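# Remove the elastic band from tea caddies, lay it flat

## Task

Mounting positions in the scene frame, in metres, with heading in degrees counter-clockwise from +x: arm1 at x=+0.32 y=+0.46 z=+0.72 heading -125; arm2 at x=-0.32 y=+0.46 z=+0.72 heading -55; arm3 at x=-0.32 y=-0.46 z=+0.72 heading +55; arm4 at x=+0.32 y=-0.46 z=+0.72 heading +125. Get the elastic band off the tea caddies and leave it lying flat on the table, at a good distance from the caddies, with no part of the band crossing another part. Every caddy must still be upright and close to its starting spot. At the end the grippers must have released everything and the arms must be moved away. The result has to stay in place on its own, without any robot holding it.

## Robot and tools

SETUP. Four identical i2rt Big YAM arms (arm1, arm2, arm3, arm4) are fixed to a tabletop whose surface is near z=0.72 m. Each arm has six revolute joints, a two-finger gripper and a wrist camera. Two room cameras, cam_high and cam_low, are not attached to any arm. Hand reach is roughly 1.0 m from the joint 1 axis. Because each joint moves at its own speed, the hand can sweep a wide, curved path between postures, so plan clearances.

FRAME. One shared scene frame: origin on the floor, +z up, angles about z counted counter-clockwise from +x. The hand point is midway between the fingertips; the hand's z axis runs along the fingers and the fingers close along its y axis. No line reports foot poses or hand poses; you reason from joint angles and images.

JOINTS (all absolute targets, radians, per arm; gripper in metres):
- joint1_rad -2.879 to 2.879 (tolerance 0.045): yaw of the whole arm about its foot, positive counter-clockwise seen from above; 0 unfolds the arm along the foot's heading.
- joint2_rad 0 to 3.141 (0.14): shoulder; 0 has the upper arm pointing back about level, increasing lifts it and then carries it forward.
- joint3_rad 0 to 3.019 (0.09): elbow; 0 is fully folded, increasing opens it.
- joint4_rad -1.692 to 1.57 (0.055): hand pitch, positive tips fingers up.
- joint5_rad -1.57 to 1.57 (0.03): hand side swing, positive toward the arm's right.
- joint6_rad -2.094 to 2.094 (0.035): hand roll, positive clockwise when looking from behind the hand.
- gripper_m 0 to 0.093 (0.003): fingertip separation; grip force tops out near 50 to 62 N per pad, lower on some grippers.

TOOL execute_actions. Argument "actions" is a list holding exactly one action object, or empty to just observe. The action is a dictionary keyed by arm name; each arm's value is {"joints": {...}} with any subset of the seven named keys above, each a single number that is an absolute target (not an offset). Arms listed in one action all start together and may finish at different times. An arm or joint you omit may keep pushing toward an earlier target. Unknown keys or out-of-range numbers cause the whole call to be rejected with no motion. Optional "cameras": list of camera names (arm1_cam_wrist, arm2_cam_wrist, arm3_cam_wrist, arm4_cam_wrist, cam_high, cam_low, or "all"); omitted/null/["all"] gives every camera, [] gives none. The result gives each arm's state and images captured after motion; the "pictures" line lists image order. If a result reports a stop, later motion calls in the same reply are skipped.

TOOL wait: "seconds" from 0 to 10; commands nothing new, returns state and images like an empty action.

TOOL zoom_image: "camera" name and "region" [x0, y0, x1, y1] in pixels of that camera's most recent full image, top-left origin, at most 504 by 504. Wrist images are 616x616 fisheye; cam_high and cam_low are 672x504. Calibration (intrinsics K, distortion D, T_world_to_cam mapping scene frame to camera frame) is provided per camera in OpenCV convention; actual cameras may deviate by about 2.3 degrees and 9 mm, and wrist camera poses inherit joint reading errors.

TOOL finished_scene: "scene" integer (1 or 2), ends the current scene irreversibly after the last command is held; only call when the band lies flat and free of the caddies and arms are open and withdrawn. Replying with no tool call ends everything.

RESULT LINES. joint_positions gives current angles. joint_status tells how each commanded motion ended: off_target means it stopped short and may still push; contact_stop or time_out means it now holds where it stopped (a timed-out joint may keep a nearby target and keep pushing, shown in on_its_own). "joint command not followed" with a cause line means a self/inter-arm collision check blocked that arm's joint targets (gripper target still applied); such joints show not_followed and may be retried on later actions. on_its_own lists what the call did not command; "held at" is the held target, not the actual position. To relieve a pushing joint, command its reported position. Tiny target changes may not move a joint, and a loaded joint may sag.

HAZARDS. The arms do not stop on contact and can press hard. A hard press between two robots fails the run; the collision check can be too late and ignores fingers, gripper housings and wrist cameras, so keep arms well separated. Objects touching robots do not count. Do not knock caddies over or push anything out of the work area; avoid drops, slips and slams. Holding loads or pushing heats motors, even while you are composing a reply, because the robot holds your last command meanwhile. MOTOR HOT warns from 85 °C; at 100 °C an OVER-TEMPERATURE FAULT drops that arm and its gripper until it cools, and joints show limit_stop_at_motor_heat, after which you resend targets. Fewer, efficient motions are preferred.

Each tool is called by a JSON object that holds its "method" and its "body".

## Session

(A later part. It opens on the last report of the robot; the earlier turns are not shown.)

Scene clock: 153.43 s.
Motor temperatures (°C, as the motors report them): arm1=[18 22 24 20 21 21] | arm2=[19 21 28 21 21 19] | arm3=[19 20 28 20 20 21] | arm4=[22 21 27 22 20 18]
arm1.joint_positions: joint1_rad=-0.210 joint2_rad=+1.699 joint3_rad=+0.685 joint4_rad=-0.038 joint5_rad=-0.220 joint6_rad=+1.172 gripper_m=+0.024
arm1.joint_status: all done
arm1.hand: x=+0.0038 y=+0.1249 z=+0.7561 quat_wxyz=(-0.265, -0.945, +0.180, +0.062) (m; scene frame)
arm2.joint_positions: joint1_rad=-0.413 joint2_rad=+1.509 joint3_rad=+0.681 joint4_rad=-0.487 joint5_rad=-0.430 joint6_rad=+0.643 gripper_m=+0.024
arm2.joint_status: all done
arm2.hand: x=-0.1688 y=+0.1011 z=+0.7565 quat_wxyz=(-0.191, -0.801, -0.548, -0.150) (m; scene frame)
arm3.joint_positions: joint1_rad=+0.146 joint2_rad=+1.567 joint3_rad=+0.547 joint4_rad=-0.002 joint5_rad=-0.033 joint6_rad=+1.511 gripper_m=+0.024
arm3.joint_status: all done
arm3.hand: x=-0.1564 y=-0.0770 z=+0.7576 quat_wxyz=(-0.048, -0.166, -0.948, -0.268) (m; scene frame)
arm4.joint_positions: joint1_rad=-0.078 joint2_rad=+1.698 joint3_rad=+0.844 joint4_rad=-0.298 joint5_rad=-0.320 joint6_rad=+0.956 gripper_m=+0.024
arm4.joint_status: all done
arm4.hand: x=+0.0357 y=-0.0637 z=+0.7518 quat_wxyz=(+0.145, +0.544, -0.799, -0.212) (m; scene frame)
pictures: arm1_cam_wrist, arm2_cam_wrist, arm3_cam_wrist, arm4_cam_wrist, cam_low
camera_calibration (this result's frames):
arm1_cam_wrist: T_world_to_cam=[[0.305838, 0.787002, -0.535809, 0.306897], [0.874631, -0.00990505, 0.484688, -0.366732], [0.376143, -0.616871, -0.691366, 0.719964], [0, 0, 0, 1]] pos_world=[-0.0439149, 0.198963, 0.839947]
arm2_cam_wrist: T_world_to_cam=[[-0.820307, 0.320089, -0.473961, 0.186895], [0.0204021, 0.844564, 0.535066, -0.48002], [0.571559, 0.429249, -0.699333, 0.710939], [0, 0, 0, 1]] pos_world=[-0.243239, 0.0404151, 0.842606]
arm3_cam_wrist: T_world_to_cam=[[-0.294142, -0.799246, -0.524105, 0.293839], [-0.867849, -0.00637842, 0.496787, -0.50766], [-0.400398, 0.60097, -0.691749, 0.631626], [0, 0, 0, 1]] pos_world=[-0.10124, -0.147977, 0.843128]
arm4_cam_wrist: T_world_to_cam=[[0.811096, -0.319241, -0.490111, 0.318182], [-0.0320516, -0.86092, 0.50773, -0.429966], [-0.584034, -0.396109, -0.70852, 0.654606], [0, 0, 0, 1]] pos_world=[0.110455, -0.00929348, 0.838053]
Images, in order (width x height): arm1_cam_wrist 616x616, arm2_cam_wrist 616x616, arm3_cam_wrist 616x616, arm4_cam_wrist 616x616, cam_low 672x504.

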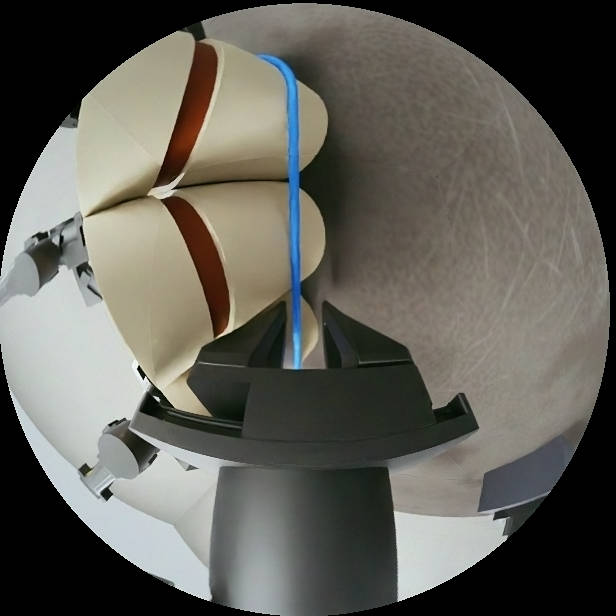

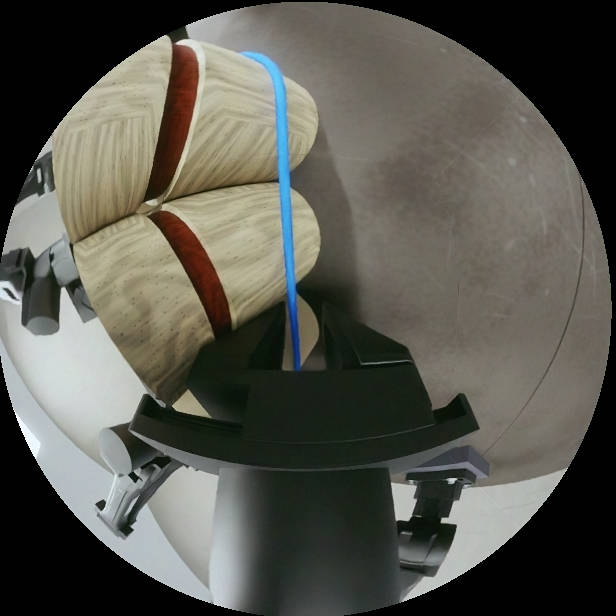

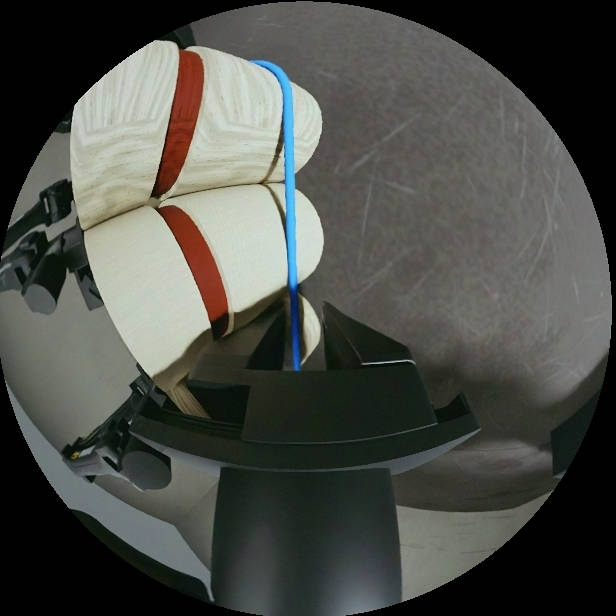

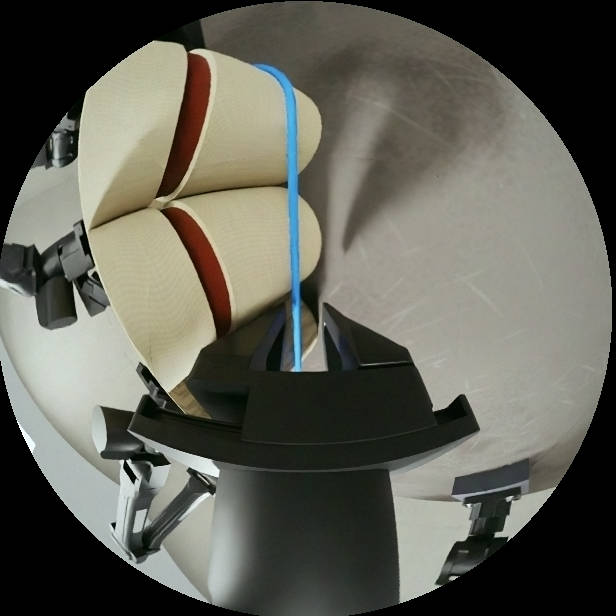

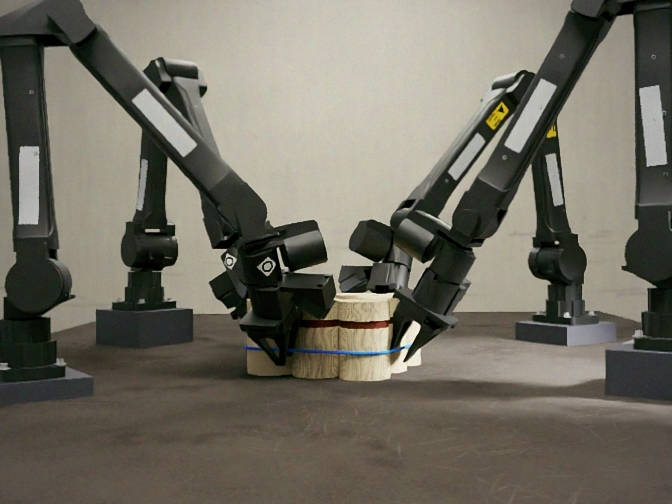

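{"method": "execute_actions", "body": {"actions": [{"arm1":{"joints":{"gripper_m":0}},"arm2":{"joints":{"gripper_m":0}},"arm3":{"joints":{"gripper_m":0}},"arm4":{"joints":{"gripper_m":0}}}], "cameras": ["cam_high"]}}

Scene clock: 158.60 s.
Motor temperatures (°C, as the motors report them): arm1=[18 22 24 20 21 21] | arm2=[19 21 28 21 21 19] | arm3=[19 20 28 20 20 21] | arm4=[22 21 27 22 20 18]
arm1.joint_positions: joint1_rad=-0.210 joint2_rad=+1.699 joint3_rad=+0.685 joint4_rad=-0.038 joint5_rad=-0.220 joint6_rad=+1.172 gripper_m=+0.003
arm1.joint_status: all done
arm1.hand: x=+0.0038 y=+0.1248 z=+0.7561 quat_wxyz=(-0.265, -0.945, +0.181, +0.062) (m; scene frame)
arm2.joint_positions: joint1_rad=-0.412 joint2_rad=+1.509 joint3_rad=+0.681 joint4_rad=-0.486 joint5_rad=-0.430 joint6_rad=+0.643 gripper_m=+0.002
arm2.joint_status: all done
arm2.hand: x=-0.1685 y=+0.1011 z=+0.7565 quat_wxyz=(-0.191, -0.800, -0.548, -0.150) (m; scene frame)
arm3.joint_positions: joint1_rad=+0.146 joint2_rad=+1.567 joint3_rad=+0.547 joint4_rad=+0.000 joint5_rad=-0.033 joint6_rad=+1.511 gripper_m=+0.002
arm3.joint_status: all done
arm3.hand: x=-0.1562 y=-0.0766 z=+0.7579 quat_wxyz=(-0.048, -0.166, -0.948, -0.269) (m; scene frame)
arm4.joint_positions: joint1_rad=-0.078 joint2_rad=+1.698 joint3_rad=+0.844 joint4_rad=-0.296 joint5_rad=-0.321 joint6_rad=+0.956 gripper_m=+0.002
arm4.joint_status: all done
arm4.hand: x=+0.0353 y=-0.0636 z=+0.7519 quat_wxyz=(+0.145, +0.544, -0.799, -0.212) (m; scene frame)
pictures: cam_high
Images, in order (width x height): cam_high 672x504.

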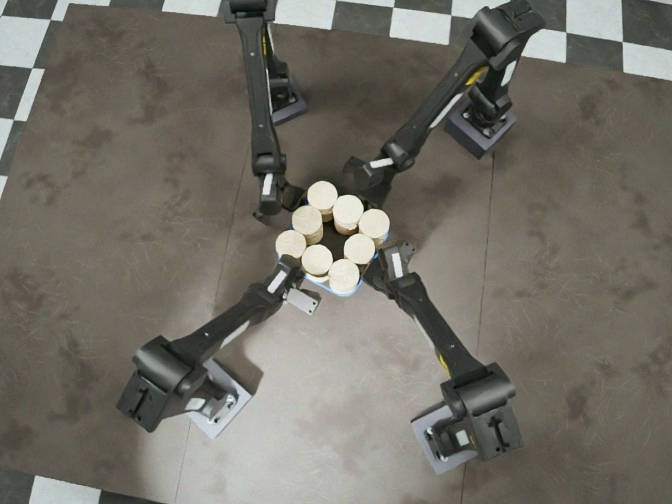

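{"method": "execute_actions", "body": {"actions": [{"arm1":{"joints":{"joint1_rad":-0.21,"joint2_rad":1.57,"joint3_rad":0.552}},"arm2":{"joints":{"joint1_rad":-0.5,"joint2_rad":1.365,"joint3_rad":0.555}},"arm3":{"joints":{"joint1_rad":0.21,"joint2_rad":1.44,"joint3_rad":0.425}},"arm4":{"joints":{"joint1_rad":-0.11,"joint2_rad":1.565,"joint3_rad":0.712}}}], "cameras": ["cam_high","cam_low"]}}

Scene clock: 182.90 s.
Motor temperatures (°C, as the motors report them): arm1=[18 22 23 20 21 21] | arm2=[19 21 28 21 21 19] | arm3=[19 21 28 20 20 21] | arm4=[22 22 27 22 20 18]
arm1.joint_positions: joint1_rad=-0.211 joint2_rad=+1.562 joint3_rad=+0.576 joint4_rad=-0.011 joint5_rad=-0.218 joint6_rad=+1.175 gripper_m=+0.003
arm1.joint_status: all done
arm1.hand: x=+0.0267 y=+0.1459 z=+0.7808 quat_wxyz=(-0.285, -0.939, +0.178, +0.078) (m; scene frame)
arm2.joint_positions: joint1_rad=-0.485 joint2_rad=+1.361 joint3_rad=+0.575 joint4_rad=-0.467 joint5_rad=-0.443 joint6_rad=+0.647 gripper_m=+0.002
arm2.joint_status: all done
arm2.hand: x=-0.1976 y=+0.1231 z=+0.7750 quat_wxyz=(-0.226, -0.812, -0.521, -0.137) (m; scene frame)
arm3.joint_positions: joint1_rad=+0.196 joint2_rad=+1.437 joint3_rad=+0.445 joint4_rad=+0.027 joint5_rad=-0.023 joint6_rad=+1.514 gripper_m=+0.002
arm3.joint_status: all done
arm3.hand: x=-0.1847 y=-0.0968 z=+0.7764 quat_wxyz=(-0.051, -0.143, -0.943, -0.294) (m; scene frame)
arm4.joint_positions: joint1_rad=-0.096 joint2_rad=+1.564 joint3_rad=+0.731 joint4_rad=-0.267 joint5_rad=-0.326 joint6_rad=+0.959 gripper_m=+0.002
arm4.joint_status: all done
arm4.hand: x=+0.0578 y=-0.0880 z=+0.7751 quat_wxyz=(+0.143, +0.536, -0.797, -0.238) (m; scene frame)
pictures: cam_high, cam_low
Images, in order (width x height): cam_high 672x504, cam_low 672x504.

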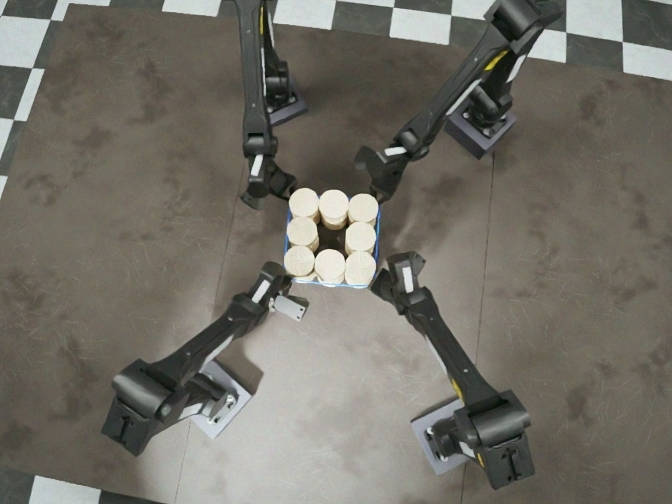

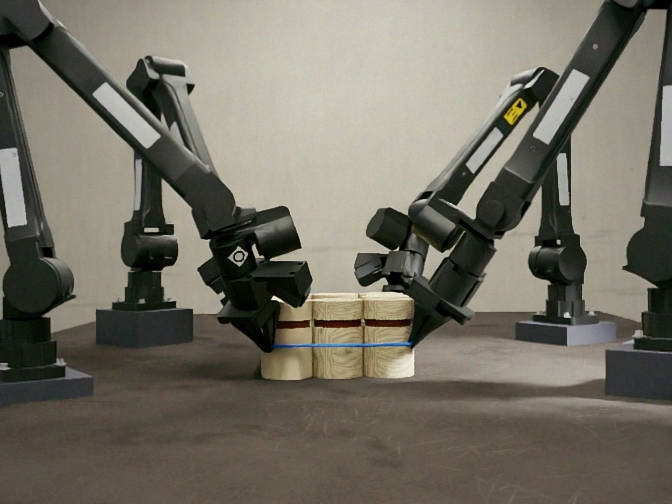

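{"method": "execute_actions", "body": {"actions": [{"arm1":{"joints":{"joint1_rad":-0.05,"joint3_rad":0.53,"joint6_rad":1.55}},"arm2":{"joints":{"joint1_rad":-0.35,"joint2_rad":1.305,"joint3_rad":0.48,"joint6_rad":1.02}},"arm3":{"joints":{"joint1_rad":0.31,"joint2_rad":1.485,"joint3_rad":0.495,"joint6_rad":1.85}},"arm4":{"joints":{"joint1_rad":0.035,"joint3_rad":0.695,"joint6_rad":1.32}}}], "cameras": ["cam_high","cam_low"]}}

Scene clock: 207.33 s.
Motor temperatures (°C, as the motors report them): arm1=[18 22 23 20 21 21] | arm2=[19 21 27 21 21 19] | arm3=[19 20 27 20 20 21] | arm4=[22 21 25 22 20 18]
arm1.joint_positions: joint1_rad=-0.071 joint2_rad=+1.562 joint3_rad=+0.566 joint4_rad=-0.001 joint5_rad=-0.206 joint6_rad=+1.545 gripper_m=+0.003
arm1.joint_status: all done
arm1.hand: x=+0.0737 y=+0.1116 z=+0.7781 quat_wxyz=(-0.293, -0.912, +0.287, +0.008) (m; scene frame)
arm2.joint_positions: joint1_rad=-0.343 joint2_rad=+1.302 joint3_rad=+0.511 joint4_rad=-0.451 joint5_rad=-0.443 joint6_rad=+1.006 gripper_m=+0.002
arm2.joint_status: all done
arm2.hand: x=-0.1572 y=+0.1644 z=+0.7725 quat_wxyz=(-0.189, -0.863, -0.430, -0.187) (m; scene frame)
arm3.joint_positions: joint1_rad=+0.291 joint2_rad=+1.462 joint3_rad=+0.498 joint4_rad=+0.027 joint5_rad=-0.020 joint6_rad=+1.843 gripper_m=+0.002
arm3.joint_status: all done
arm3.hand: x=-0.2126 y=-0.0626 z=+0.7858 quat_wxyz=(+0.010, -0.252, -0.916, -0.312) (m; scene frame)
arm4.joint_positions: joint1_rad=+0.024 joint2_rad=+1.564 joint3_rad=+0.724 joint4_rad=-0.259 joint5_rad=-0.310 joint6_rad=+1.313 gripper_m=+0.002
arm4.joint_status: all done
arm4.hand: x=+0.0181 y=-0.1221 z=+0.7724 quat_wxyz=(+0.188, +0.439, -0.856, -0.199) (m; scene frame)
pictures: cam_high, cam_low
Images, in order (width x height): cam_high 672x504, cam_low 672x504.

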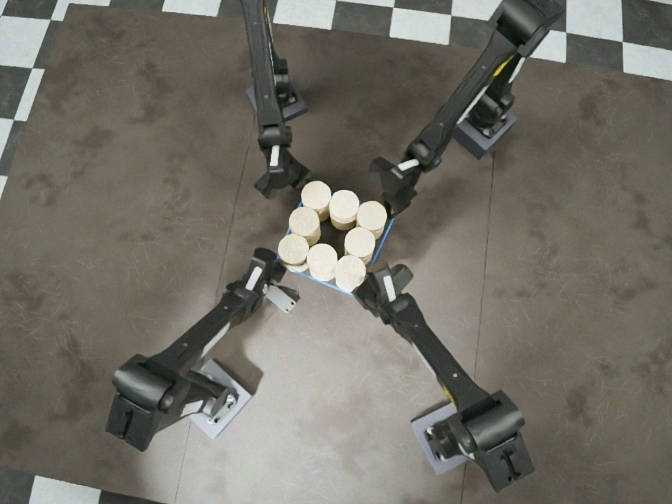

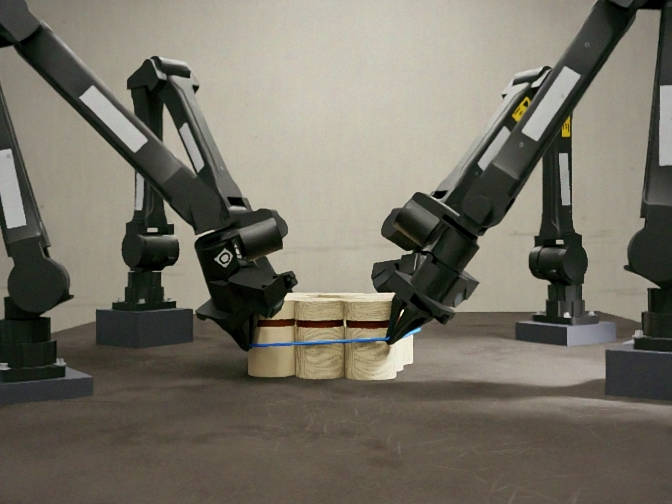

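{"method": "execute_actions", "body": {"actions": [{"arm1":{"joints":{"joint1_rad":0.014,"joint2_rad":1.615,"joint3_rad":0.61,"joint6_rad":1.75}},"arm2":{"joints":{"joint1_rad":-0.27,"joint6_rad":1.22}},"arm3":{"joints":{"joint1_rad":0.362,"joint2_rad":1.545,"joint3_rad":0.54,"joint6_rad":2.02}},"arm4":{"joints":{"joint1_rad":0.092,"joint6_rad":1.5}}}], "cameras": ["cam_high","cam_low"]}}

Scene clock: 218.43 s.
Motor temperatures (°C, as the motors report them): arm1=[18 22 23 20 21 21] | arm2=[19 21 27 21 21 19] | arm3=[19 20 27 20 20 21] | arm4=[22 21 25 22 20 18]
arm1.joint_positions: joint1_rad=-0.020 joint2_rad=+1.593 joint3_rad=+0.619 joint4_rad=-0.001 joint5_rad=-0.203 joint6_rad=+1.745 gripper_m=+0.003
arm1.joint_status: all done
arm1.hand: x=+0.0772 y=+0.0813 z=+0.7831 quat_wxyz=(-0.302, -0.886, +0.352, -0.024) (m; scene frame)
arm2.joint_positions: joint1_rad=-0.274 joint2_rad=+1.302 joint3_rad=+0.511 joint4_rad=-0.448 joint5_rad=-0.435 joint6_rad=+1.206 gripper_m=+0.002
arm2.joint_status: all done
arm2.hand: x=-0.1380 y=+0.1751 z=+0.7720 quat_wxyz=(-0.164, -0.889, -0.373, -0.207) (m; scene frame)
arm3.joint_positions: joint1_rad=+0.330 joint2_rad=+1.519 joint3_rad=+0.541 joint4_rad=+0.027 joint5_rad=-0.016 joint6_rad=+2.013 gripper_m=+0.002
arm3.joint_status: all done
arm3.hand: x=-0.2242 y=-0.0447 z=+0.7785 quat_wxyz=(+0.040, -0.313, -0.899, -0.303) (m; scene frame)
arm4.joint_positions: joint1_rad=+0.074 joint2_rad=+1.564 joint3_rad=+0.724 joint4_rad=-0.259 joint5_rad=-0.308 joint6_rad=+1.494 gripper_m=+0.002
arm4.joint_status: all done
arm4.hand: x=+0.0017 y=-0.1374 z=+0.7723 quat_wxyz=(+0.209, +0.382, -0.883, -0.177) (m; scene frame)
pictures: cam_high, cam_low
Images, in order (width x height): cam_high 672x504, cam_low 672x504.

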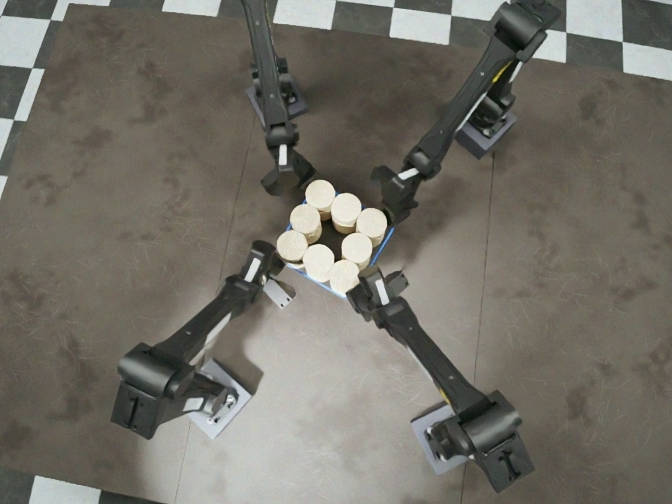

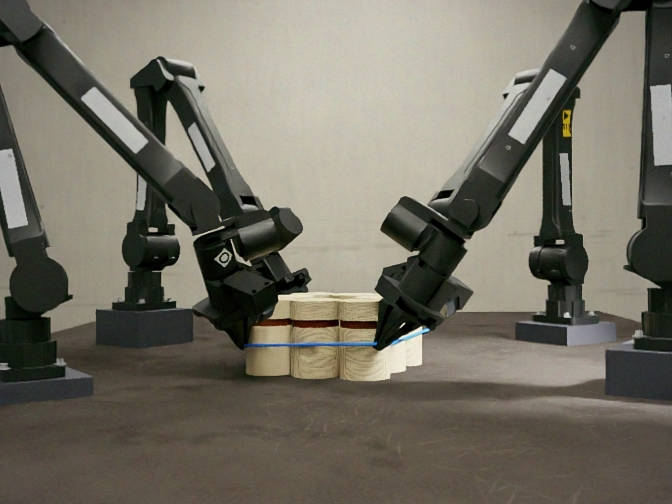

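{"method": "execute_actions", "body": {"actions": [{"arm1":{"joints":{"joint1_rad":0.085,"joint2_rad":1.51,"joint3_rad":0.485,"joint4_rad":-0.07,"joint6_rad":1.85}},"arm2":{"joints":{"joint1_rad":-0.275,"joint2_rad":1.125,"joint3_rad":0.36,"joint4_rad":-0.51}},"arm3":{"joints":{"joint1_rad":0.47,"joint2_rad":1.462,"joint3_rad":0.46,"joint4_rad":-0.02,"joint6_rad":2.06}},"arm4":{"joints":{"joint1_rad":0.125,"joint2_rad":1.47,"joint3_rad":0.61,"joint4_rad":-0.32,"joint6_rad":1.58}}}], "cameras": ["cam_high","cam_low"]}}

Scene clock: 241.10 s.
Motor temperatures (°C, as the motors report them): arm1=[18 22 23 20 21 21] | arm2=[19 21 27 21 20 19] | arm3=[19 20 27 20 21 21] | arm4=[22 21 25 22 20 18]
arm1.joint_positions: joint1_rad=+0.029 joint2_rad=+1.492 joint3_rad=+0.544 joint4_rad=-0.021 joint5_rad=-0.184 joint6_rad=+1.846 gripper_m=+0.003
arm1.joint_status: joint1_rad time_out (moved +0.049 of +0.105); the others done
arm1.on_its_own: joint1_rad reads +0.029 and still pushes toward +0.085 since a time_out
arm1.hand: x=+0.1096 y=+0.0952 z=+0.7952 quat_wxyz=(-0.301, -0.875, +0.377, -0.037) (m; scene frame)
arm2.joint_positions: joint1_rad=-0.274 joint2_rad=+1.109 joint3_rad=+0.428 joint4_rad=-0.448 joint5_rad=-0.430 joint6_rad=+1.209 gripper_m=+0.002
arm2.joint_status: joint4_rad time_out (moved +0.000 of -0.062); the others done
arm2.on_its_own: joint4_rad reads -0.448 and still pushes toward -0.510 since a time_out
arm2.hand: x=-0.1459 y=+0.1948 z=+0.7984 quat_wxyz=(-0.216, -0.877, -0.379, -0.202) (m; scene frame)
arm3.joint_positions: joint1_rad=+0.409 joint2_rad=+1.455 joint3_rad=+0.498 joint4_rad=+0.023 joint5_rad=+0.010 joint6_rad=+2.055 gripper_m=+0.002
arm3.joint_status: joint1_rad time_out (moved +0.079 of +0.140); the others done
arm3.on_its_own: joint1_rad reads +0.409 and still pushes toward +0.470 since a time_out
arm3.hand: x=-0.2553 y=-0.0535 z=+0.7877 quat_wxyz=(+0.047, -0.299, -0.901, -0.310) (m; scene frame)
arm4.joint_positions: joint1_rad=+0.090 joint2_rad=+1.457 joint3_rad=+0.660 joint4_rad=-0.259 joint5_rad=-0.297 joint6_rad=+1.573 gripper_m=+0.002
arm4.joint_status: joint4_rad time_out (moved +0.000 of -0.061); the others done
arm4.on_its_own: joint4_rad reads -0.259 and still pushes toward -0.320 since a time_out
arm4.hand: x=+0.0102 y=-0.1563 z=+0.7929 quat_wxyz=(+0.218, +0.354, -0.890, -0.188) (m; scene frame)
pictures: cam_high, cam_low
Images, in order (width x height): cam_high 672x504, cam_low 672x504.

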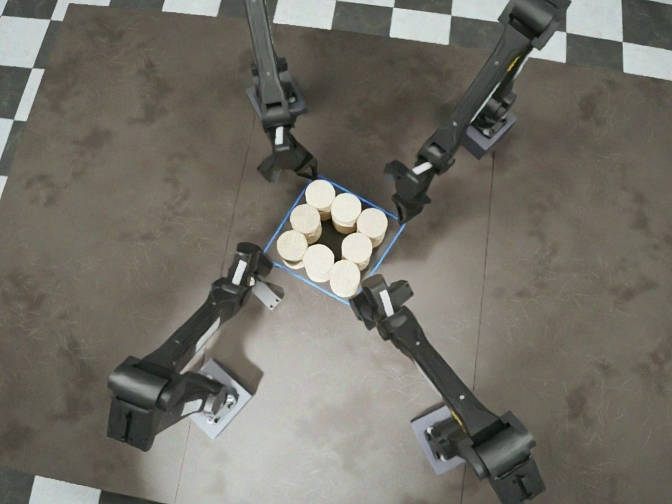

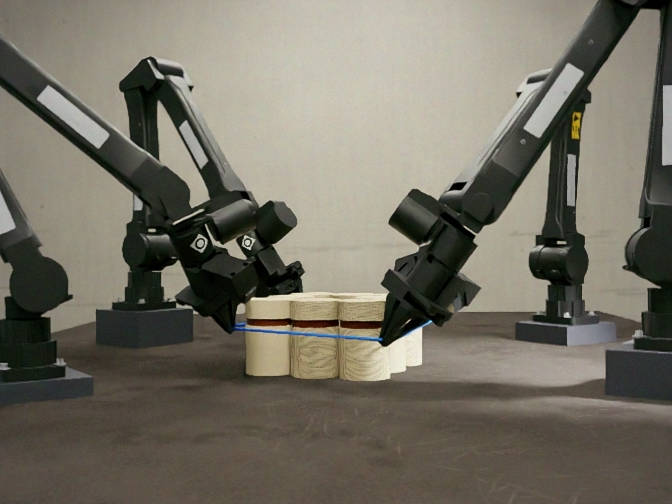

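{"method": "execute_actions", "body": {"actions": [{"arm1":{"joints":{"joint2_rad":1.32,"joint4_rad":-0.16}},"arm2":{"joints":{"joint2_rad":0.865,"joint4_rad":-0.64}},"arm3":{"joints":{"joint2_rad":1.255,"joint4_rad":-0.12}},"arm4":{"joints":{"joint2_rad":1.28,"joint4_rad":-0.435}}}], "cameras": ["cam_high","cam_low"]}}

Scene clock: 252.77 s.
Motor temperatures (°C, as the motors report them): arm1=[18 22 22 20 23 21] | arm2=[19 21 26 21 20 19] | arm3=[19 20 26 19 23 21] | arm4=[22 21 24 22 21 18]
arm1.joint_positions: joint1_rad=+0.029 joint2_rad=+1.302 joint3_rad=+0.539 joint4_rad=-0.102 joint5_rad=-0.181 joint6_rad=+1.847 gripper_m=+0.003
arm1.joint_status: joint4_rad time_out (moved -0.082 of -0.139); the others done
arm1.on_its_own: joint1_rad reads +0.029 and still pushes toward +0.085 since a time_out; joint4_rad reads -0.102 and still pushes toward -0.160 since a time_out
arm1.hand: x=+0.1089 y=+0.0945 z=+0.8568 quat_wxyz=(-0.349, -0.862, +0.367, -0.027) (m; scene frame)
arm2.joint_positions: joint1_rad=-0.274 joint2_rad=+0.855 joint3_rad=+0.421 joint4_rad=-0.559 joint5_rad=-0.427 joint6_rad=+1.209 gripper_m=+0.002
arm2.joint_status: joint4_rad time_out (moved -0.111 of -0.192); the others done
arm2.on_its_own: joint4_rad reads -0.559 and still pushes toward -0.640 since a time_out
arm2.hand: x=-0.1501 y=+0.2064 z=+0.8542 quat_wxyz=(-0.280, -0.857, -0.386, -0.197) (m; scene frame)
arm3.joint_positions: joint1_rad=+0.409 joint2_rad=+1.243 joint3_rad=+0.497 joint4_rad=-0.071 joint5_rad=+0.012 joint6_rad=+2.055 gripper_m=+0.002
arm3.joint_status: all done
arm3.on_its_own: joint1_rad reads +0.409 and still pushes toward +0.470 since a time_out
arm3.hand: x=-0.2546 y=-0.0521 z=+0.8559 quat_wxyz=(+0.056, -0.293, -0.882, -0.364) (m; scene frame)
arm4.joint_positions: joint1_rad=+0.090 joint2_rad=+1.270 joint3_rad=+0.660 joint4_rad=-0.353 joint5_rad=-0.295 joint6_rad=+1.573 gripper_m=+0.002
arm4.joint_status: joint4_rad time_out (moved -0.094 of -0.176); the others done
arm4.on_its_own: joint4_rad reads -0.353 and still pushes toward -0.435 since a time_out
arm4.hand: x=+0.0147 y=-0.1615 z=+0.8565 quat_wxyz=(+0.230, +0.355, -0.876, -0.230) (m; scene frame)
pictures: cam_high, cam_low
Images, in order (width x height): cam_high 672x504, cam_low 672x504.

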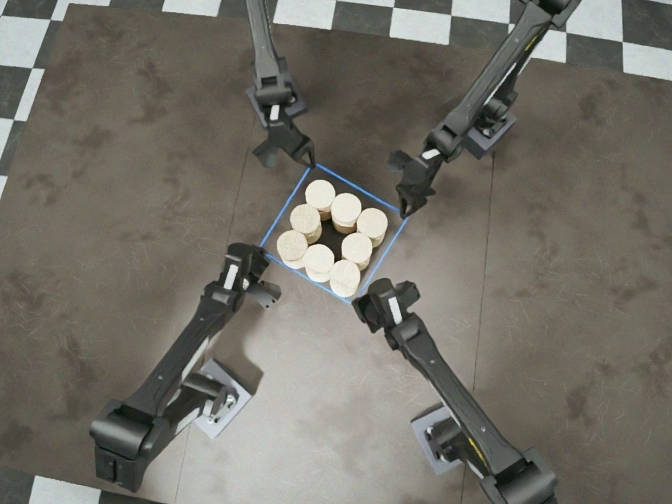

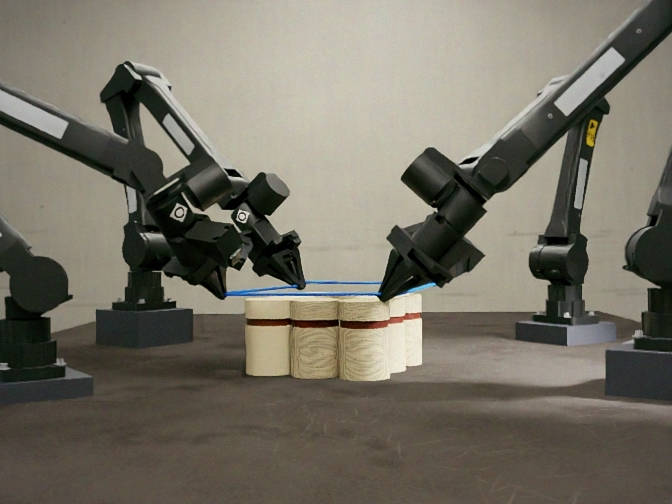

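{"method": "execute_actions", "body": {"actions": [{"arm1":{"joints":{"joint1_rad":0.04,"joint2_rad":1.17,"joint3_rad":0.66,"joint4_rad":-0.25}},"arm2":{"joints":{"joint2_rad":0.78,"joint3_rad":0.6,"joint4_rad":-0.75}},"arm3":{"joints":{"joint1_rad":0.38,"joint2_rad":1.11,"joint3_rad":0.63,"joint4_rad":-0.23}},"arm4":{"joints":{"joint2_rad":1.14,"joint3_rad":0.77,"joint4_rad":-0.5}}}], "cameras": ["cam_high","cam_low"]}}

Scene clock: 265.63 s.
Motor temperatures (°C, as the motors report them): arm1=[18 22 22 20 24 21] | arm2=[19 21 26 22 20 19] | arm3=[19 20 26 19 25 21] | arm4=[22 21 25 22 21 18]
arm1.joint_positions: joint1_rad=-0.004 joint2_rad=+1.162 joint3_rad=+0.669 joint4_rad=-0.222 joint5_rad=-0.190 joint6_rad=+1.847 gripper_m=+0.003
arm1.joint_status: all done
arm1.hand: x=+0.0787 y=+0.0732 z=+0.9573 quat_wxyz=(-0.418, -0.834, +0.361, -0.010) (m; scene frame)
arm2.joint_positions: joint1_rad=-0.274 joint2_rad=+0.782 joint3_rad=+0.596 joint4_rad=-0.706 joint5_rad=-0.430 joint6_rad=+1.210 gripper_m=+0.002
arm2.joint_status: all done
arm2.hand: x=-0.1406 y=+0.1846 z=+0.9428 quat_wxyz=(-0.327, -0.838, -0.390, -0.195) (m; scene frame)
arm3.joint_positions: joint1_rad=+0.350 joint2_rad=+1.101 joint3_rad=+0.628 joint4_rad=-0.207 joint5_rad=-0.005 joint6_rad=+2.056 gripper_m=+0.002
arm3.joint_status: all done
arm3.hand: x=-0.2272 y=-0.0278 z=+0.9534 quat_wxyz=(+0.061, -0.307, -0.848, -0.427) (m; scene frame)
arm4.joint_positions: joint1_rad=+0.094 joint2_rad=+1.141 joint3_rad=+0.775 joint4_rad=-0.456 joint5_rad=-0.301 joint6_rad=+1.574 gripper_m=+0.002
arm4.joint_status: all done
arm4.hand: x=-0.0007 y=-0.1471 z=+0.9507 quat_wxyz=(+0.252, +0.359, -0.850, -0.292) (m; scene frame)
pictures: cam_high, cam_low
Images, in order (width x height): cam_high 672x504, cam_low 672x504.

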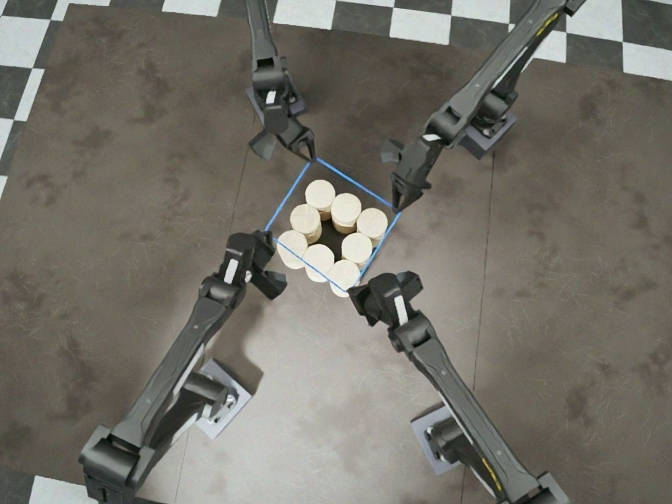

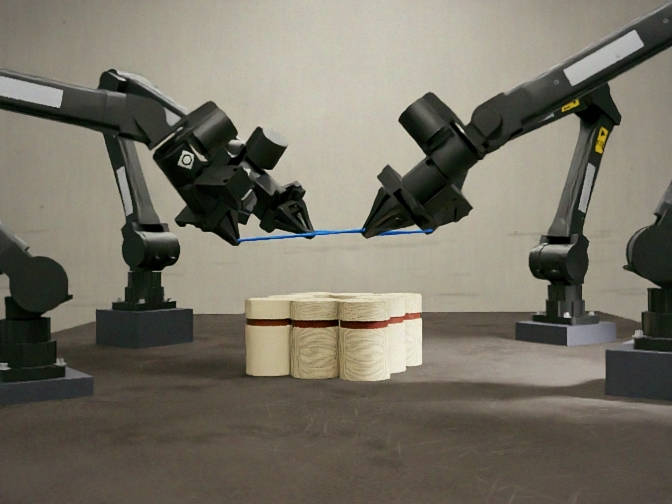

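{"method": "execute_actions", "body": {"actions": [{"arm1":{"joints":{"joint1_rad":0.05,"joint2_rad":1.2,"joint3_rad":0.77,"joint4_rad":-0.5,"joint5_rad":-0.09,"joint6_rad":1.62}},"arm2":{"joints":{"joint1_rad":-0.205,"joint2_rad":1.11,"joint3_rad":0.91,"joint4_rad":-0.79,"joint5_rad":-0.21,"joint6_rad":1.02}},"arm3":{"joints":{"joint1_rad":0.02,"joint2_rad":1.19,"joint3_rad":0.785,"joint4_rad":-0.5,"joint5_rad":0,"joint6_rad":1.55}},"arm4":{"joints":{"joint1_rad":-0.1,"joint2_rad":1.13,"joint3_rad":0.83,"joint4_rad":-0.67,"joint5_rad":-0.15,"joint6_rad":1.12}}}], "cameras": []}}

{"method": "execute_actions", "body": {"actions": [{"arm1":{"joints":{"joint1_rad":0.098,"joint2_rad":1.24,"joint3_rad":0.84,"joint4_rad":-0.765,"joint5_rad":0,"joint6_rad":1.39}},"arm2":{"joints":{"joint1_rad":-0.14,"joint2_rad":1.44,"joint3_rad":1.19,"joint4_rad":-0.875,"joint5_rad":0,"joint6_rad":0.83}},"arm3":{"joints":{"joint1_rad":-0.31,"joint2_rad":1.273,"joint3_rad":0.91,"joint4_rad":-0.785,"joint5_rad":0,"joint6_rad":1.05}},"arm4":{"joints":{"joint1_rad":-0.29,"joint2_rad":1.126,"joint3_rad":0.86,"joint4_rad":-0.88,"joint5_rad":0,"joint6_rad":0.66}}}], "cameras": ["cam_high","cam_low"]}}

Scene clock: 282.73 s.
Motor temperatures (°C, as the motors report them): arm1=[18 22 24 20 23 21] | arm2=[19 21 30 21 20 19] | arm3=[19 20 29 19 24 21] | arm4=[22 21 27 22 21 18]
arm1.joint_positions: joint1_rad=+0.029 joint2_rad=+1.194 joint3_rad=+0.744 joint4_rad=-0.486 joint5_rad=-0.083 joint6_rad=+1.627 gripper_m=+0.003
arm1.joint_status: all done
arm1.hand: x=+0.0870 y=+0.0909 z=+0.9361 quat_wxyz=(-0.306, -0.905, +0.292, +0.047) (m; scene frame)
arm2.joint_positions: joint1_rad=-0.202 joint2_rad=+1.111 joint3_rad=+0.856 joint4_rad=-0.775 joint5_rad=-0.221 joint6_rad=+1.040 gripper_m=+0.002
arm2.joint_status: all done
arm2.hand: x=-0.1158 y=+0.1042 z=+0.9439 quat_wxyz=(-0.271, -0.836, -0.468, -0.087) (m; scene frame)
arm3.joint_positions: joint1_rad=+0.024 joint2_rad=+1.180 joint3_rad=+0.754 joint4_rad=-0.485 joint5_rad=+0.001 joint6_rad=+1.560 gripper_m=+0.002
arm3.joint_status: all done
arm3.hand: x=-0.0943 y=-0.0836 z=+0.9376 quat_wxyz=(-0.088, -0.247, -0.913, -0.312) (m; scene frame)
arm4.joint_positions: joint1_rad=-0.102 joint2_rad=+1.141 joint3_rad=+0.803 joint4_rad=-0.657 joint5_rad=-0.151 joint6_rad=+1.129 gripper_m=+0.002
arm4.joint_status: all done
arm4.hand: x=+0.1004 y=-0.1014 z=+0.9311 quat_wxyz=(+0.078, +0.448, -0.845, -0.280) (m; scene frame)
pictures: none
No camera images: the call's "cameras" was empty. Leave "cameras" out to get every camera's image.

Scene clock: 284.23 s.
Motor temperatures (°C, as the motors report them): arm1=[18 22 24 20 23 21] | arm2=[19 21 30 21 20 19] | arm3=[19 20 30 19 23 21] | arm4=[22 21 27 22 21 18]
arm1.joint_positions: joint1_rad=+0.094 joint2_rad=+1.228 joint3_rad=+0.822 joint4_rad=-0.736 joint5_rad=-0.001 joint6_rad=+1.399 gripper_m=+0.003
arm1.joint_status: all done
arm1.hand: x=+0.1109 y=+0.1043 z=+0.9278 quat_wxyz=(-0.195, -0.962, +0.175, +0.074) (m; scene frame)
arm2.joint_positions: joint1_rad=-0.131 joint2_rad=+1.448 joint3_rad=+1.147 joint4_rad=-0.858 joint5_rad=-0.016 joint6_rad=+0.848 gripper_m=+0.002
arm2.joint_status: all done
arm2.hand: x=-0.0753 y=+0.0172 z=+0.9238 quat_wxyz=(-0.204, -0.801, -0.563, +0.020) (m; scene frame)
arm3.joint_positions: joint1_rad=-0.299 joint2_rad=+1.261 joint3_rad=+0.887 joint4_rad=-0.754 joint5_rad=-0.008 joint6_rad=+1.060 gripper_m=+0.002
arm3.joint_status: all done
arm3.hand: x=+0.0071 y=-0.1780 z=+0.9333 quat_wxyz=(-0.136, -0.169, -0.961, -0.173) (m; scene frame)
arm4.joint_positions: joint1_rad=-0.284 joint2_rad=+1.138 joint3_rad=+0.823 joint4_rad=-0.853 joint5_rad=-0.012 joint6_rad=+0.670 gripper_m=+0.002
arm4.joint_status: all done
arm4.hand: x=+0.2021 y=-0.0938 z=+0.9177 quat_wxyz=(-0.054, +0.558, -0.806, -0.192) (m; scene frame)
pictures: cam_high, cam_low
Images, in order (width x height): cam_high 672x504, cam_low 672x504.

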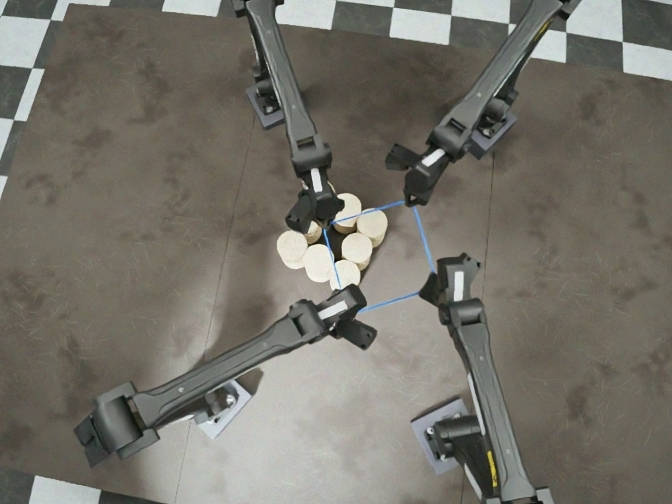

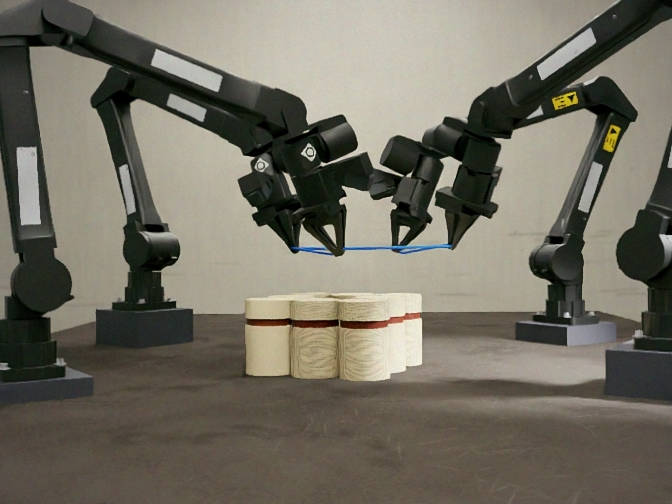

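{"method": "execute_actions", "body": {"actions": [{"arm1":{"joints":{"joint1_rad":0.49,"joint2_rad":1.058,"joint3_rad":0.71,"joint4_rad":-0.81,"joint6_rad":1.85}},"arm2":{"joints":{"joint1_rad":0.13,"joint2_rad":1.625,"joint3_rad":1.41,"joint4_rad":-0.9,"joint6_rad":1.19}},"arm3":{"joints":{"joint1_rad":-0.43,"joint2_rad":1.616,"joint3_rad":1.295,"joint4_rad":-0.8,"joint6_rad":1.03}},"arm4":{"joints":{"joint1_rad":-0.645,"joint2_rad":1.108,"joint3_rad":0.86,"joint4_rad":-0.885,"joint6_rad":0.39}}}], "cameras": []}}

{"method": "execute_actions", "body": {"actions": [{"arm1":{"joints":{"joint1_rad":0.925,"joint2_rad":1.183,"joint3_rad":0.565,"joint4_rad":-0.51,"joint6_rad":2.02}},"arm2":{"joints":{"joint1_rad":0.326,"joint2_rad":1.91,"joint3_rad":1.605,"joint4_rad":-0.765,"joint6_rad":1.47}},"arm3":{"joints":{"joint1_rad":-0.497,"joint2_rad":2.0,"joint3_rad":1.62,"joint4_rad":-0.712,"joint6_rad":1.05}},"arm4":{"joints":{"joint1_rad":-0.962,"joint2_rad":1.31,"joint3_rad":0.78,"joint4_rad":-0.585,"joint6_rad":0.2}}}], "cameras": ["cam_high","cam_low"]}}

Scene clock: 300.57 s.
Motor temperatures (°C, as the motors report them): arm1=[18 22 25 20 22 21] | arm2=[19 22 33 21 21 19] | arm3=[19 20 32 19 22 21] | arm4=[22 21 30 22 21 18]
arm1.joint_positions: joint1_rad=+0.489 joint2_rad=+1.053 joint3_rad=+0.717 joint4_rad=-0.795 joint5_rad=-0.001 joint6_rad=+1.841 gripper_m=+0.003
arm1.joint_status: all done
arm1.hand: x=+0.2706 y=+0.1034 z=+0.9370 quat_wxyz=(-0.212, -0.957, +0.197, -0.014) (m; scene frame)
arm2.joint_positions: joint1_rad=+0.141 joint2_rad=+1.630 joint3_rad=+1.359 joint4_rad=-0.882 joint5_rad=-0.004 joint6_rad=+1.172 gripper_m=+0.002
arm2.joint_status: all done
arm2.hand: x=+0.0847 y=+0.0441 z=+0.9239 quat_wxyz=(-0.204, -0.816, -0.540, -0.035) (m; scene frame)
arm3.joint_positions: joint1_rad=-0.424 joint2_rad=+1.601 joint3_rad=+1.256 joint4_rad=-0.780 joint5_rad=-0.007 joint6_rad=+1.039 gripper_m=+0.002
arm3.joint_status: all done
arm3.hand: x=+0.1522 y=-0.1466 z=+0.9390 quat_wxyz=(-0.149, -0.219, -0.950, -0.163) (m; scene frame)
arm4.joint_positions: joint1_rad=-0.640 joint2_rad=+1.117 joint3_rad=+0.823 joint4_rad=-0.869 joint5_rad=-0.008 joint6_rad=+0.399 gripper_m=+0.002
arm4.joint_status: all done
arm4.hand: x=+0.3376 y=-0.0802 z=+0.9238 quat_wxyz=(-0.113, +0.522, -0.829, -0.166) (m; scene frame)
pictures: none
No camera images: the call's "cameras" was empty. Leave "cameras" out to get every camera's image.

Scene clock: 301.87 s.
Motor temperatures (°C, as the motors report them): arm1=[18 22 25 20 22 21] | arm2=[19 22 34 21 21 19] | arm3=[19 21 32 19 22 21] | arm4=[22 21 29 22 20 18]
arm1.joint_positions: joint1_rad=+0.922 joint2_rad=+1.188 joint3_rad=+0.564 joint4_rad=-0.513 joint5_rad=+0.001 joint6_rad=+2.012 gripper_m=+0.003
arm1.joint_status: all done
arm1.hand: x=+0.4236 y=+0.1181 z=+0.8534 quat_wxyz=(-0.196, -0.975, +0.071, -0.077) (m; scene frame)
arm2.joint_positions: joint1_rad=+0.326 joint2_rad=+1.925 joint3_rad=+1.565 joint4_rad=-0.769 joint5_rad=+0.000 joint6_rad=+1.453 gripper_m=+0.002
arm2.joint_status: all done
arm2.hand: x=+0.2346 y=+0.0669 z=+0.8494 quat_wxyz=(-0.200, -0.839, -0.499, -0.084) (m; scene frame)
arm3.joint_positions: joint1_rad=-0.493 joint2_rad=+1.997 joint3_rad=+1.584 joint4_rad=-0.715 joint5_rad=-0.003 joint6_rad=+1.041 gripper_m=+0.002
arm3.joint_status: all done
arm3.hand: x=+0.2849 y=-0.1173 z=+0.8543 quat_wxyz=(-0.155, -0.253, -0.942, -0.155) (m; scene frame)
arm4.joint_positions: joint1_rad=-0.960 joint2_rad=+1.321 joint3_rad=+0.779 joint4_rad=-0.600 joint5_rad=-0.007 joint6_rad=+0.209 gripper_m=+0.002
arm4.joint_status: all done
arm4.hand: x=+0.4721 y=-0.0648 z=+0.8534 quat_wxyz=(-0.160, +0.466, -0.859, -0.139) (m; scene frame)
pictures: cam_high, cam_low
Images, in order (width x height): cam_high 672x504, cam_low 672x504.

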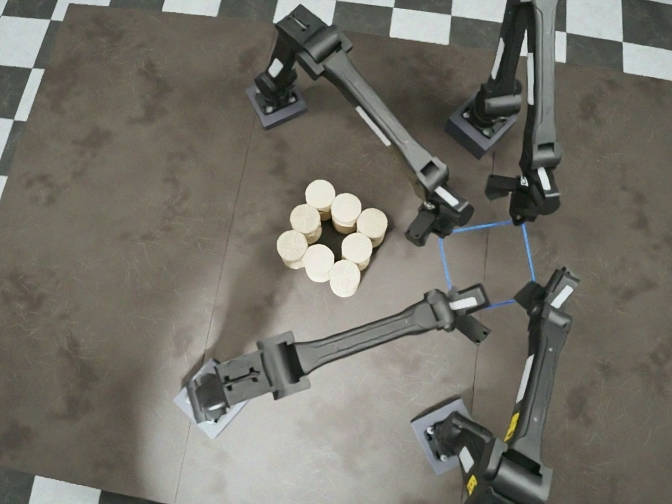

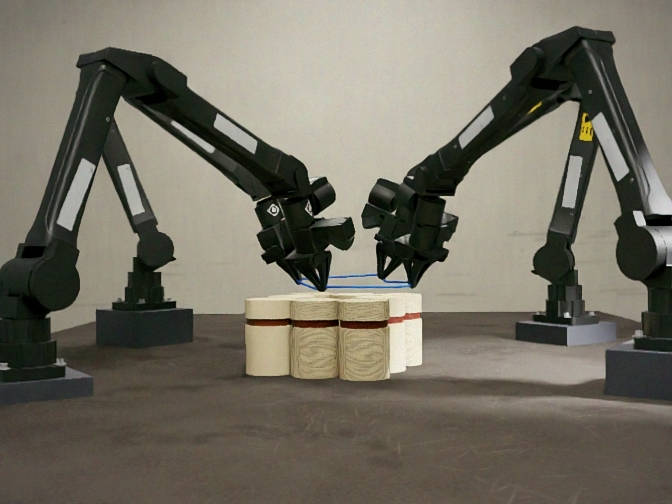

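{"method": "execute_actions", "body": {"actions": [{"arm1":{"joints":{"joint2_rad":1.59,"joint3_rad":0.448,"joint4_rad":-0.025}},"arm2":{"joints":{"joint2_rad":2.075,"joint3_rad":1.465,"joint4_rad":-0.52}},"arm3":{"joints":{"joint2_rad":2.177,"joint3_rad":1.515,"joint4_rad":-0.48}},"arm4":{"joints":{"joint2_rad":1.6,"joint3_rad":0.65,"joint4_rad":-0.197}}}], "cameras": ["cam_high"]}}

Scene clock: 307.93 s.
Motor temperatures (°C, as the motors report them): arm1=[18 22 25 20 22 21] | arm2=[19 22 34 21 20 19] | arm3=[19 22 33 19 22 21] | arm4=[22 21 29 22 20 18]
arm1.joint_positions: joint1_rad=+0.922 joint2_rad=+1.578 joint3_rad=+0.457 joint4_rad=-0.030 joint5_rad=+0.003 joint6_rad=+2.016 gripper_m=+0.003
arm1.joint_status: all done
arm1.hand: x=+0.4239 y=+0.1171 z=+0.7328 quat_wxyz=(-0.190, -0.976, +0.073, -0.074) (m; scene frame)
arm2.joint_positions: joint1_rad=+0.326 joint2_rad=+2.062 joint3_rad=+1.473 joint4_rad=-0.529 joint5_rad=-0.002 joint6_rad=+1.456 gripper_m=+0.002
arm2.joint_status: all done
arm2.hand: x=+0.2392 y=+0.0631 z=+0.7436 quat_wxyz=(-0.205, -0.838, -0.497, -0.088) (m; scene frame)
arm3.joint_positions: joint1_rad=-0.493 joint2_rad=+2.149 joint3_rad=+1.512 joint4_rad=-0.489 joint5_rad=-0.001 joint6_rad=+1.043 gripper_m=+0.002
arm3.joint_status: all done
arm3.hand: x=+0.2878 y=-0.1159 z=+0.7444 quat_wxyz=(-0.156, -0.254, -0.942, -0.156) (m; scene frame)
arm4.joint_positions: joint1_rad=-0.958 joint2_rad=+1.607 joint3_rad=+0.655 joint4_rad=-0.212 joint5_rad=-0.007 joint6_rad=+0.207 gripper_m=+0.002
arm4.joint_status: all done
arm4.hand: x=+0.4711 y=-0.0657 z=+0.7296 quat_wxyz=(-0.152, +0.469, -0.860, -0.132) (m; scene frame)
pictures: cam_high
Images, in order (width x height): cam_high 672x504.

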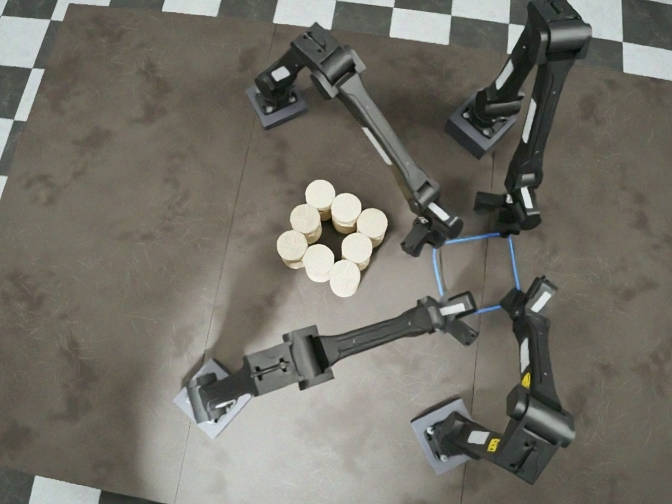

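Lower arms 2 and 3 slightly with q4, then release.

{"method": "execute_actions", "body": {"actions": [{"arm2":{"joints":{"joint2_rad":2.095,"joint4_rad":-0.555}},"arm3":{"joints":{"joint2_rad":2.195,"joint4_rad":-0.515}}}], "cameras": []}}

{"method": "execute_actions", "body": {"actions": [{"arm1":{"joints":{"gripper_m":0.02}},"arm2":{"joints":{"gripper_m":0.02}},"arm3":{"joints":{"gripper_m":0.02}},"arm4":{"joints":{"gripper_m":0.02}}}], "cameras": []}}

{"method": "execute_actions", "body": {"actions": [{"arm1":{"joints":{"joint2_rad":1.1,"joint4_rad":-0.5}},"arm2":{"joints":{"joint2_rad":1.6,"joint4_rad":-0.9}},"arm3":{"joints":{"joint2_rad":1.65,"joint4_rad":-0.9}},"arm4":{"joints":{"joint2_rad":1.1,"joint4_rad":-0.65}}}], "cameras": ["cam_high"]}}

Scene clock: 315.50 s.
Motor temperatures (°C, as the motors report them): arm1=[18 22 24 20 22 21] | arm2=[19 23 32 21 20 19] | arm3=[19 22 32 20 22 21] | arm4=[22 21 27 22 20 18]
arm1.joint_positions: joint1_rad=+0.922 joint2_rad=+1.578 joint3_rad=+0.457 joint4_rad=-0.030 joint5_rad=+0.003 joint6_rad=+2.016 gripper_m=+0.003
arm1.joint_status: not commanded
arm1.hand: x=+0.4239 y=+0.1171 z=+0.7328 quat_wxyz=(-0.190, -0.976, +0.073, -0.074) (m; scene frame)
arm2.joint_positions: joint1_rad=+0.326 joint2_rad=+2.075 joint3_rad=+1.473 joint4_rad=-0.540 joint5_rad=-0.002 joint6_rad=+1.457 gripper_m=+0.002
arm2.joint_status: all done
arm2.hand: x=+0.2356 y=+0.0656 z=+0.7343 quat_wxyz=(-0.194, -0.841, -0.498, -0.083) (m; scene frame)
arm3.joint_positions: joint1_rad=-0.493 joint2_rad=+2.152 joint3_rad=+1.512 joint4_rad=-0.497 joint5_rad=-0.001 joint6_rad=+1.043 gripper_m=+0.002
arm3.joint_status: all done
arm3.hand: x=+0.2858 y=-0.1169 z=+0.7416 quat_wxyz=(-0.152, -0.255, -0.943, -0.152) (m; scene frame)
arm4.joint_positions: joint1_rad=-0.958 joint2_rad=+1.607 joint3_rad=+0.655 joint4_rad=-0.212 joint5_rad=-0.007 joint6_rad=+0.207 gripper_m=+0.002
arm4.joint_status: not commanded
arm4.hand: x=+0.4711 y=-0.0657 z=+0.7296 quat_wxyz=(-0.152, +0.469, -0.860, -0.132) (m; scene frame)
pictures: none
No camera images: the call's "cameras" was empty. Leave "cameras" out to get every camera's image.

Scene clock: 316.00 s.
Motor temperatures (°C, as the motors report them): arm1=[18 22 24 20 22 21] | arm2=[19 23 32 21 20 19] | arm3=[19 22 32 20 22 21] | arm4=[22 21 27 22 20 18]
arm1.joint_positions: joint1_rad=+0.922 joint2_rad=+1.576 joint3_rad=+0.457 joint4_rad=-0.021 joint5_rad=+0.003 joint6_rad=+2.016 gripper_m=+0.020
arm1.joint_status: all done
arm1.hand: x=+0.4244 y=+0.1151 z=+0.7342 quat_wxyz=(-0.195, -0.975, +0.073, -0.075) (m; scene frame)
arm2.joint_positions: joint1_rad=+0.326 joint2_rad=+2.071 joint3_rad=+1.473 joint4_rad=-0.539 joint5_rad=-0.002 joint6_rad=+1.458 gripper_m=+0.020
arm2.joint_status: all done
arm2.hand: x=+0.2362 y=+0.0652 z=+0.7367 quat_wxyz=(-0.196, -0.841, -0.498, -0.084) (m; scene frame)
arm3.joint_positions: joint1_rad=-0.493 joint2_rad=+2.152 joint3_rad=+1.512 joint4_rad=-0.501 joint5_rad=-0.001 joint6_rad=+1.043 gripper_m=+0.020
arm3.joint_status: all done
arm3.hand: x=+0.2850 y=-0.1174 z=+0.7409 quat_wxyz=(-0.151, -0.255, -0.943, -0.151) (m; scene frame)
arm4.joint_positions: joint1_rad=-0.958 joint2_rad=+1.607 joint3_rad=+0.653 joint4_rad=-0.212 joint5_rad=-0.003 joint6_rad=+0.207 gripper_m=+0.020
arm4.joint_status: all done
arm4.hand: x=+0.4714 y=-0.0671 z=+0.7289 quat_wxyz=(-0.153, +0.469, -0.860, -0.130) (m; scene frame)
pictures: none
No camera images: the call's "cameras" was empty. Leave "cameras" out to get every camera's image.

Scene clock: 317.53 s.
Motor temperatures (°C, as the motors report them): arm1=[18 22 24 20 22 21] | arm2=[19 23 32 21 20 19] | arm3=[19 22 32 20 22 21] | arm4=[22 21 27 22 20 18]
arm1.joint_positions: joint1_rad=+0.922 joint2_rad=+1.101 joint3_rad=+0.447 joint4_rad=-0.492 joint5_rad=+0.003 joint6_rad=+2.016 gripper_m=+0.020
arm1.joint_status: all done
arm1.hand: x=+0.4111 y=+0.1577 z=+0.8354 quat_wxyz=(-0.192, -0.976, +0.073, -0.074) (m; scene frame)
arm2.joint_positions: joint1_rad=+0.326 joint2_rad=+1.602 joint3_rad=+1.457 joint4_rad=-0.891 joint5_rad=-0.002 joint6_rad=+1.458 gripper_m=+0.020
arm2.joint_status: all done
arm2.hand: x=+0.1751 y=+0.1114 z=+0.9848 quat_wxyz=(-0.241, -0.830, -0.492, -0.104) (m; scene frame)
arm3.joint_positions: joint1_rad=-0.493 joint2_rad=+1.627 joint3_rad=+1.510 joint4_rad=-0.887 joint5_rad=-0.001 joint6_rad=+1.043 gripper_m=+0.020
arm3.joint_status: all done
arm3.hand: x=+0.2217 y=-0.1537 z=+1.0358 quat_wxyz=(-0.198, -0.250, -0.927, -0.197) (m; scene frame)
arm4.joint_positions: joint1_rad=-0.958 joint2_rad=+1.096 joint3_rad=+0.649 joint4_rad=-0.638 joint5_rad=-0.003 joint6_rad=+0.207 gripper_m=+0.020
arm4.joint_status: all done
arm4.hand: x=+0.4520 y=-0.1162 z=+0.8755 quat_wxyz=(-0.183, +0.465, -0.852, -0.155) (m; scene frame)
pictures: cam_high
Images, in order (width x height): cam_high 672x504.

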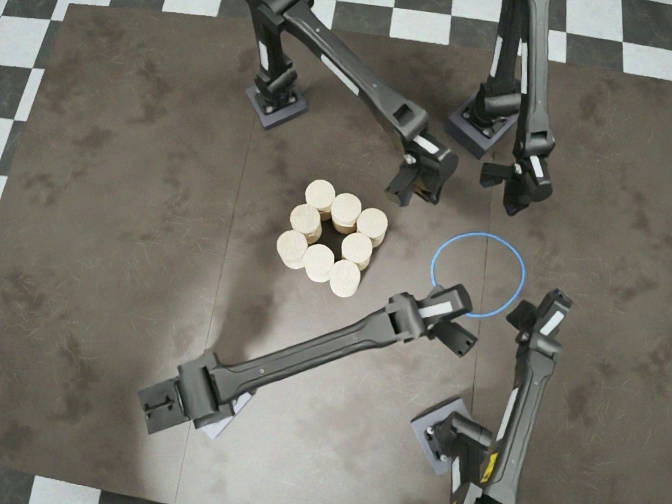

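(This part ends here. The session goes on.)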